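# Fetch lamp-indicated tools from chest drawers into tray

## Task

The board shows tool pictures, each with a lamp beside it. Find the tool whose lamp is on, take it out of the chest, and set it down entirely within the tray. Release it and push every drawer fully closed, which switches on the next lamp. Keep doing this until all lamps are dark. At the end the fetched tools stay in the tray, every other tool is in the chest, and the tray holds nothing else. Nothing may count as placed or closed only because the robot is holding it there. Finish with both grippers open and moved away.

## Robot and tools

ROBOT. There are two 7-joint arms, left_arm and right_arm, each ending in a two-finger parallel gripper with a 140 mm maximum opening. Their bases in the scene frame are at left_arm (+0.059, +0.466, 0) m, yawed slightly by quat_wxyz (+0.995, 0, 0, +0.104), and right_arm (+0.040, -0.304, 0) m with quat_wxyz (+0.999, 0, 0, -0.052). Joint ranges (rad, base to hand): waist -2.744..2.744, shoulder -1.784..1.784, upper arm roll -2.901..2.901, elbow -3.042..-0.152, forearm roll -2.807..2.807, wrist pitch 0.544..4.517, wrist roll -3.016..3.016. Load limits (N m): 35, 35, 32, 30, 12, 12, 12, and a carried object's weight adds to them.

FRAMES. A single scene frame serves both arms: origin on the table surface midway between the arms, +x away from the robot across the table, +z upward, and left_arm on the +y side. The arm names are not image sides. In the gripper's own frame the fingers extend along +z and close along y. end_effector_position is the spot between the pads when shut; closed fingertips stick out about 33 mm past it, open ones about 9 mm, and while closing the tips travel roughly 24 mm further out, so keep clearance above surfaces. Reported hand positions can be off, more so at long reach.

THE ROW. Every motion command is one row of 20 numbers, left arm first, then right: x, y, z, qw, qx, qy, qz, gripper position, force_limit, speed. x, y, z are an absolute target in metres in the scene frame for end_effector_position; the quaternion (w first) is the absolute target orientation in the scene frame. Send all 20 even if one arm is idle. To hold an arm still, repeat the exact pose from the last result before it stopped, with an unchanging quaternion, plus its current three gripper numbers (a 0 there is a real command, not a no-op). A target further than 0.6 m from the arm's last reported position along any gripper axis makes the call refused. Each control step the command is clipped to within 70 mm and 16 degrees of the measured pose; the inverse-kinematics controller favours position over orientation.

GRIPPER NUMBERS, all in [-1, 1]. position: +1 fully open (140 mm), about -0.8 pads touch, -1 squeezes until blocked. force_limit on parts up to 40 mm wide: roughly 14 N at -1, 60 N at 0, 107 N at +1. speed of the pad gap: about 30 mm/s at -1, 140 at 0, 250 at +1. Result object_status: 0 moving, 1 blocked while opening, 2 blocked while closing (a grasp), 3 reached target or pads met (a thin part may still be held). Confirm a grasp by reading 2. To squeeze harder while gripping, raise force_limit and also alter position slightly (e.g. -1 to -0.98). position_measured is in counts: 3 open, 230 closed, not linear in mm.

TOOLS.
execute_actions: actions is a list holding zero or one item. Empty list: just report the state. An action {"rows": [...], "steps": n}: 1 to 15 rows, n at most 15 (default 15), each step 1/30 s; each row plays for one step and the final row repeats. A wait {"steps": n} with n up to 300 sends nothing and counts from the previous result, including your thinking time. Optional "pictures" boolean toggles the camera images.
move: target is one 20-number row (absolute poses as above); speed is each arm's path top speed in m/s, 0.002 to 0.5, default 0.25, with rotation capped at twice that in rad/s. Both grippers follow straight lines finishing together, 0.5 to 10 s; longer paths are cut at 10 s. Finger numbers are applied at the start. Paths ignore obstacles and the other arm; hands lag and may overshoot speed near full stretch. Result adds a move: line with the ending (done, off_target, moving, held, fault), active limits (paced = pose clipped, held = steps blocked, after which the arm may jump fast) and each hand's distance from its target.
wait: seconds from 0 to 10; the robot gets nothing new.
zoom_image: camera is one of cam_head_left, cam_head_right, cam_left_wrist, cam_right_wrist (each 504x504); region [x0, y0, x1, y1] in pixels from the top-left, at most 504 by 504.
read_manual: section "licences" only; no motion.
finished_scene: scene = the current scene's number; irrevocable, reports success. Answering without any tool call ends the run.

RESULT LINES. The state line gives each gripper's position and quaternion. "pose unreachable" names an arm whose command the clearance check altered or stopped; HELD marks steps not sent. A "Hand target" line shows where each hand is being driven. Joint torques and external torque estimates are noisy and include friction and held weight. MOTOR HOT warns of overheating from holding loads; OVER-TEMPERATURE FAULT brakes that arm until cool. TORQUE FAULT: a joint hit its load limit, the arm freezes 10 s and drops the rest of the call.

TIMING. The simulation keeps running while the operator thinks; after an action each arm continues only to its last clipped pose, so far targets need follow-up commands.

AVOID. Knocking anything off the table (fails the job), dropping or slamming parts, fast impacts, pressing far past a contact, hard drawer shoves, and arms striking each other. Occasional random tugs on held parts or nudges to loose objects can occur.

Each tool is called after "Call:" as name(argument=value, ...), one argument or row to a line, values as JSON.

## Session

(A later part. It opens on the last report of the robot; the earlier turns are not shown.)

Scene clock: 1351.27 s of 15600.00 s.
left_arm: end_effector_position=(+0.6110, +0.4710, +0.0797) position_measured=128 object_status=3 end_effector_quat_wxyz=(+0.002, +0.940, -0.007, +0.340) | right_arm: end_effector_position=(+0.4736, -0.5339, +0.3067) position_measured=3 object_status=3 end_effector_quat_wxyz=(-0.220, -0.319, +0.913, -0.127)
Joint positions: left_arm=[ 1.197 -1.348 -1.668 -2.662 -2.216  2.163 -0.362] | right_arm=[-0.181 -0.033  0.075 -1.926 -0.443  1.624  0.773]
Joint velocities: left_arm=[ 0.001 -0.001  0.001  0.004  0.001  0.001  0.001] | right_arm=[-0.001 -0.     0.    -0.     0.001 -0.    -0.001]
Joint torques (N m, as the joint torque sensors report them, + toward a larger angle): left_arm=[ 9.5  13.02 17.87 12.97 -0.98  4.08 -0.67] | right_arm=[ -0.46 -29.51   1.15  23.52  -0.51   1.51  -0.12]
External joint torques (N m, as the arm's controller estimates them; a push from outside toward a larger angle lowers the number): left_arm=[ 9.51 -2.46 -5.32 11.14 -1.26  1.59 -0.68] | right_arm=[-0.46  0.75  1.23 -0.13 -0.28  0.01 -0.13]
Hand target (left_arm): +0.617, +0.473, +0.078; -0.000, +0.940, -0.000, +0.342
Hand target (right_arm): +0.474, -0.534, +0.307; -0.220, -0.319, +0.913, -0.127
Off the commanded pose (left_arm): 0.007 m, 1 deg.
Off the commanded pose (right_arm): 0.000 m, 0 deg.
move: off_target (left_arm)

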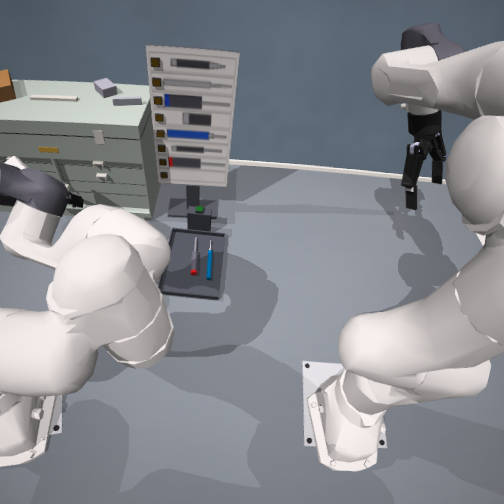

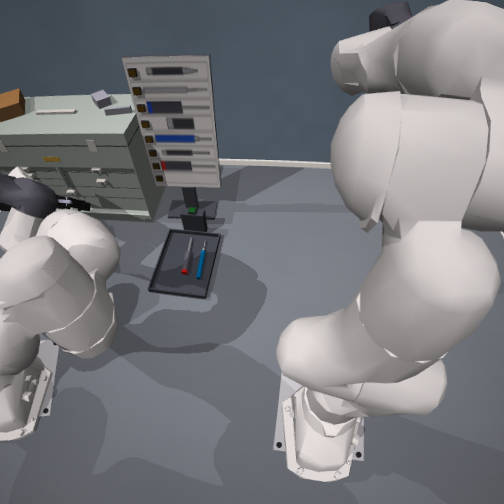

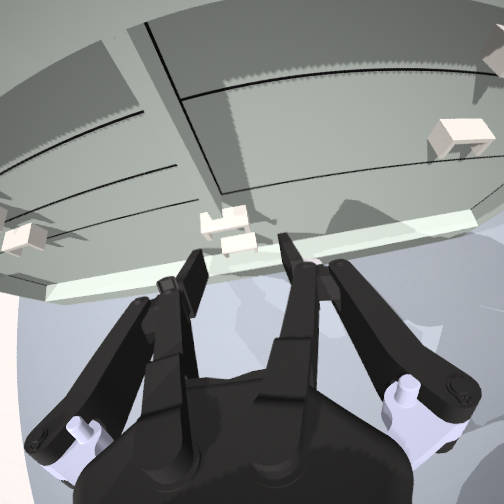

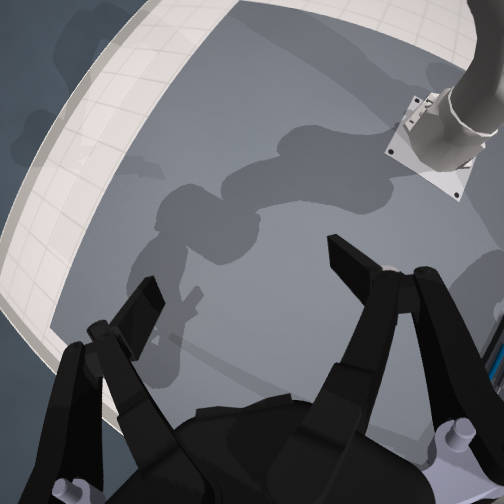

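No lamp lit. Back off.

Call:
move(
  target=[0.565,0.473,0.095,0,0.94,0,0.342,0,0,0,0.4736,-0.5339,0.3067,-0.220,-0.319,0.913,-0.127,1,0,0],
  speed=0.1,
)

Call:
move(
  target=[0.45,0.50,0.25,0,0.991,0,0.131,0,0,0,0.4736,-0.5339,0.3067,-0.220,-0.319,0.913,-0.127,1,0,0],
  speed=0.15,
)

Scene clock: 1368.37 s of 15600.00 s.
left_arm: end_effector_position=(+0.5656, +0.4722, +0.0937) position_measured=129 object_status=3 end_effector_quat_wxyz=(+0.001, +0.940, -0.003, +0.342) | right_arm: end_effector_position=(+0.4736, -0.5339, +0.3067) position_measured=3 object_status=3 end_effector_quat_wxyz=(-0.220, -0.319, +0.913, -0.127)
Joint positions: left_arm=[ 1.045 -1.329 -1.611 -2.806 -2.193  2.17  -0.373] | right_arm=[-0.181 -0.033  0.075 -1.926 -0.443  1.624  0.773]
Joint velocities: left_arm=[-0.002  0.001  0.001 -0.003  0.004  0.003 -0.011] | right_arm=[-0.001 -0.    -0.001 -0.001  0.001 -0.     0.   ]
Joint torques (N m, as the joint torque sensors report them, + toward a larger angle): left_arm=[-1.92 13.85 22.9   0.14  1.    3.05 -0.18] | right_arm=[ -0.34 -29.41   1.02  23.72  -0.49   1.5   -0.07]
External joint torques (N m, as the arm's controller estimates them; a push from outside toward a larger angle lowers the number): left_arm=[-2.    0.8   2.59 -2.2   0.71  0.56 -0.2 ] | right_arm=[-0.21  0.68  1.22  0.16 -0.25  0.02 -0.08]
Hand target (left_arm): +0.565, +0.473, +0.094; +0.001, +0.940, +0.001, +0.342
Hand target (right_arm): +0.474, -0.534, +0.307; -0.220, -0.319, +0.913, -0.127
Off the commanded pose (left_arm): 0.002 m, 0 deg.
Off the commanded pose (right_arm): 0.000 m, 0 deg.
After step 90, 13.23 s passed at rest.
move: done

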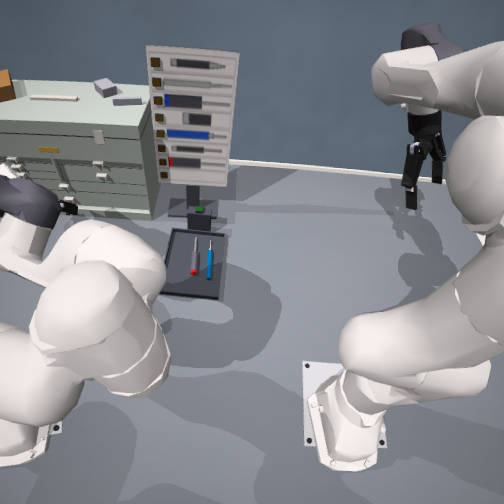

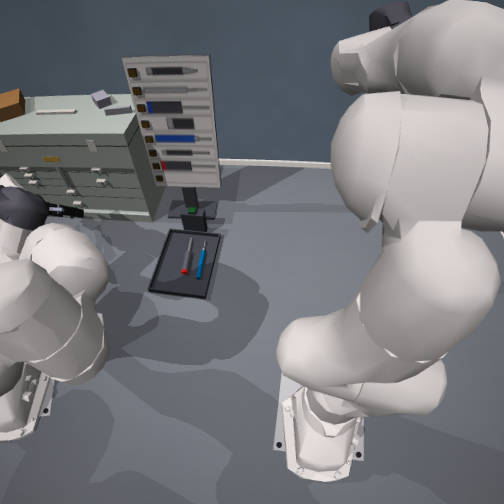

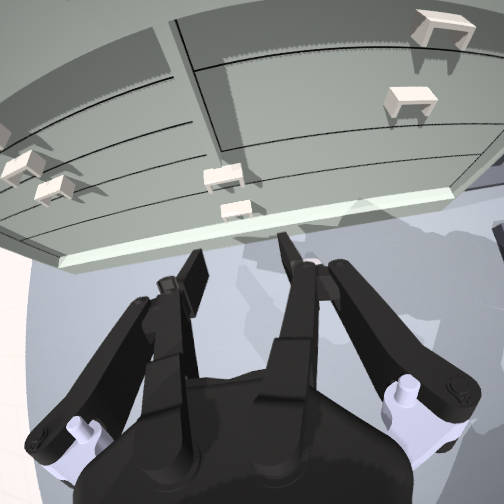

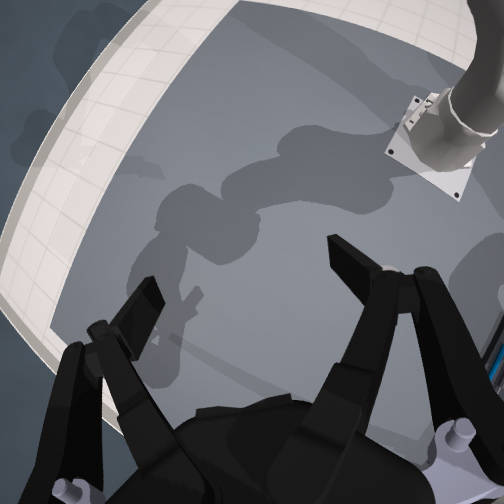

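Scene clock: 1370.50 s of 15600.00 s.
left_arm: end_effector_position=(+0.4471, +0.4966, +0.2436) position_measured=129 object_status=3 end_effector_quat_wxyz=(+0.001, +0.992, -0.003, +0.129) | right_arm: end_effector_position=(+0.4736, -0.5339, +0.3067) position_measured=3 object_status=3 end_effector_quat_wxyz=(-0.220, -0.319, +0.913, -0.127)
Joint positions: left_arm=[ 0.999 -1.263 -0.866 -2.681 -1.012  1.733 -0.688] | right_arm=[-0.181 -0.033  0.075 -1.926 -0.443  1.624  0.773]
Joint velocities: left_arm=[ 0.     0.     0.     0.001  0.001 -0.014 -0.015] | right_arm=[-0.     0.001 -0.001 -0.     0.001 -0.     0.001]
Joint torques (N m, as the joint torque sensors report them, + toward a larger angle): left_arm=[ 1.8  10.33 19.04 17.81  1.06  2.35 -0.19] | right_arm=[ -0.18 -29.47   1.01  23.69  -0.57   1.51  -0.17]
External joint torques (N m, as the arm's controller estimates them; a push from outside toward a larger angle lowers the number): left_arm=[ 1.81  0.35  2.32  1.3   0.65 -0.49 -0.2 ] | right_arm=[-0.18  0.71  1.09  0.06 -0.34  0.01 -0.18]
Hand target (left_arm): +0.446, +0.497, +0.244; +0.002, +0.992, +0.003, +0.127
Hand target (right_arm): +0.474, -0.534, +0.307; -0.220, -0.319, +0.913, -0.127
Off the commanded pose (left_arm): 0.008 m, 0 deg.
Off the commanded pose (right_arm): 0.000 m, 0 deg.
move: off_target (left_arm)

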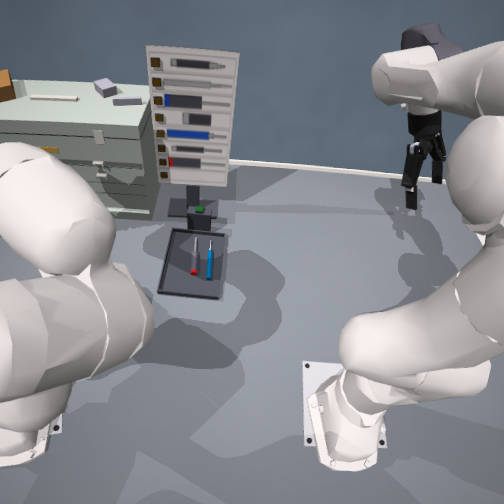

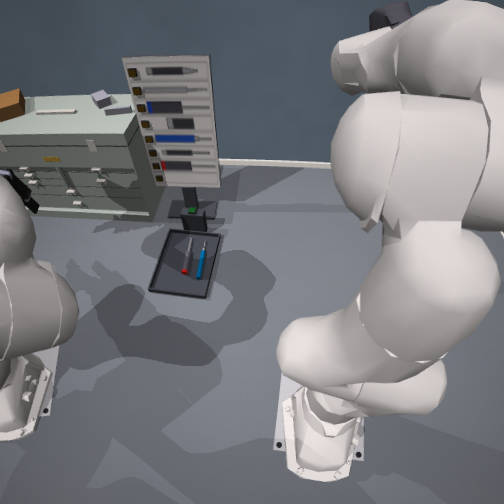

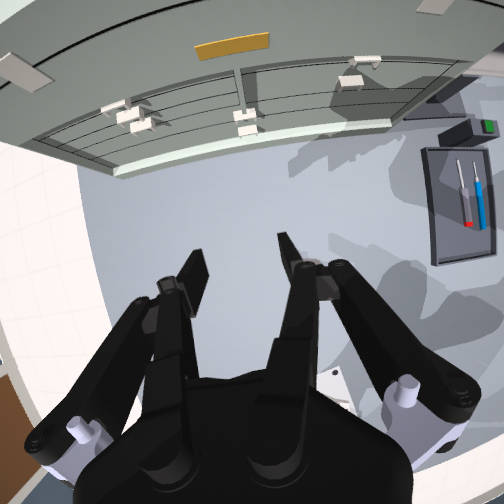

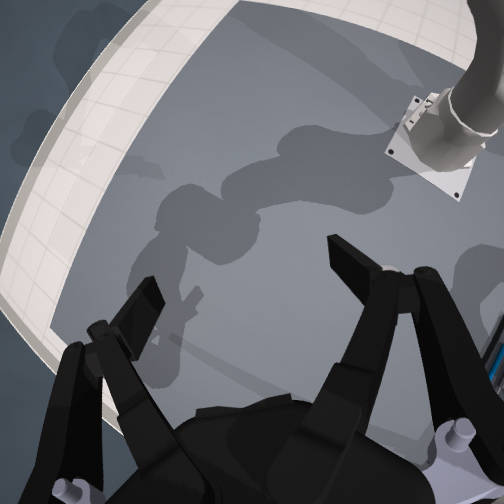

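Call:
finished_scene(
  scene=1,
)

The scene is finished: the task was done.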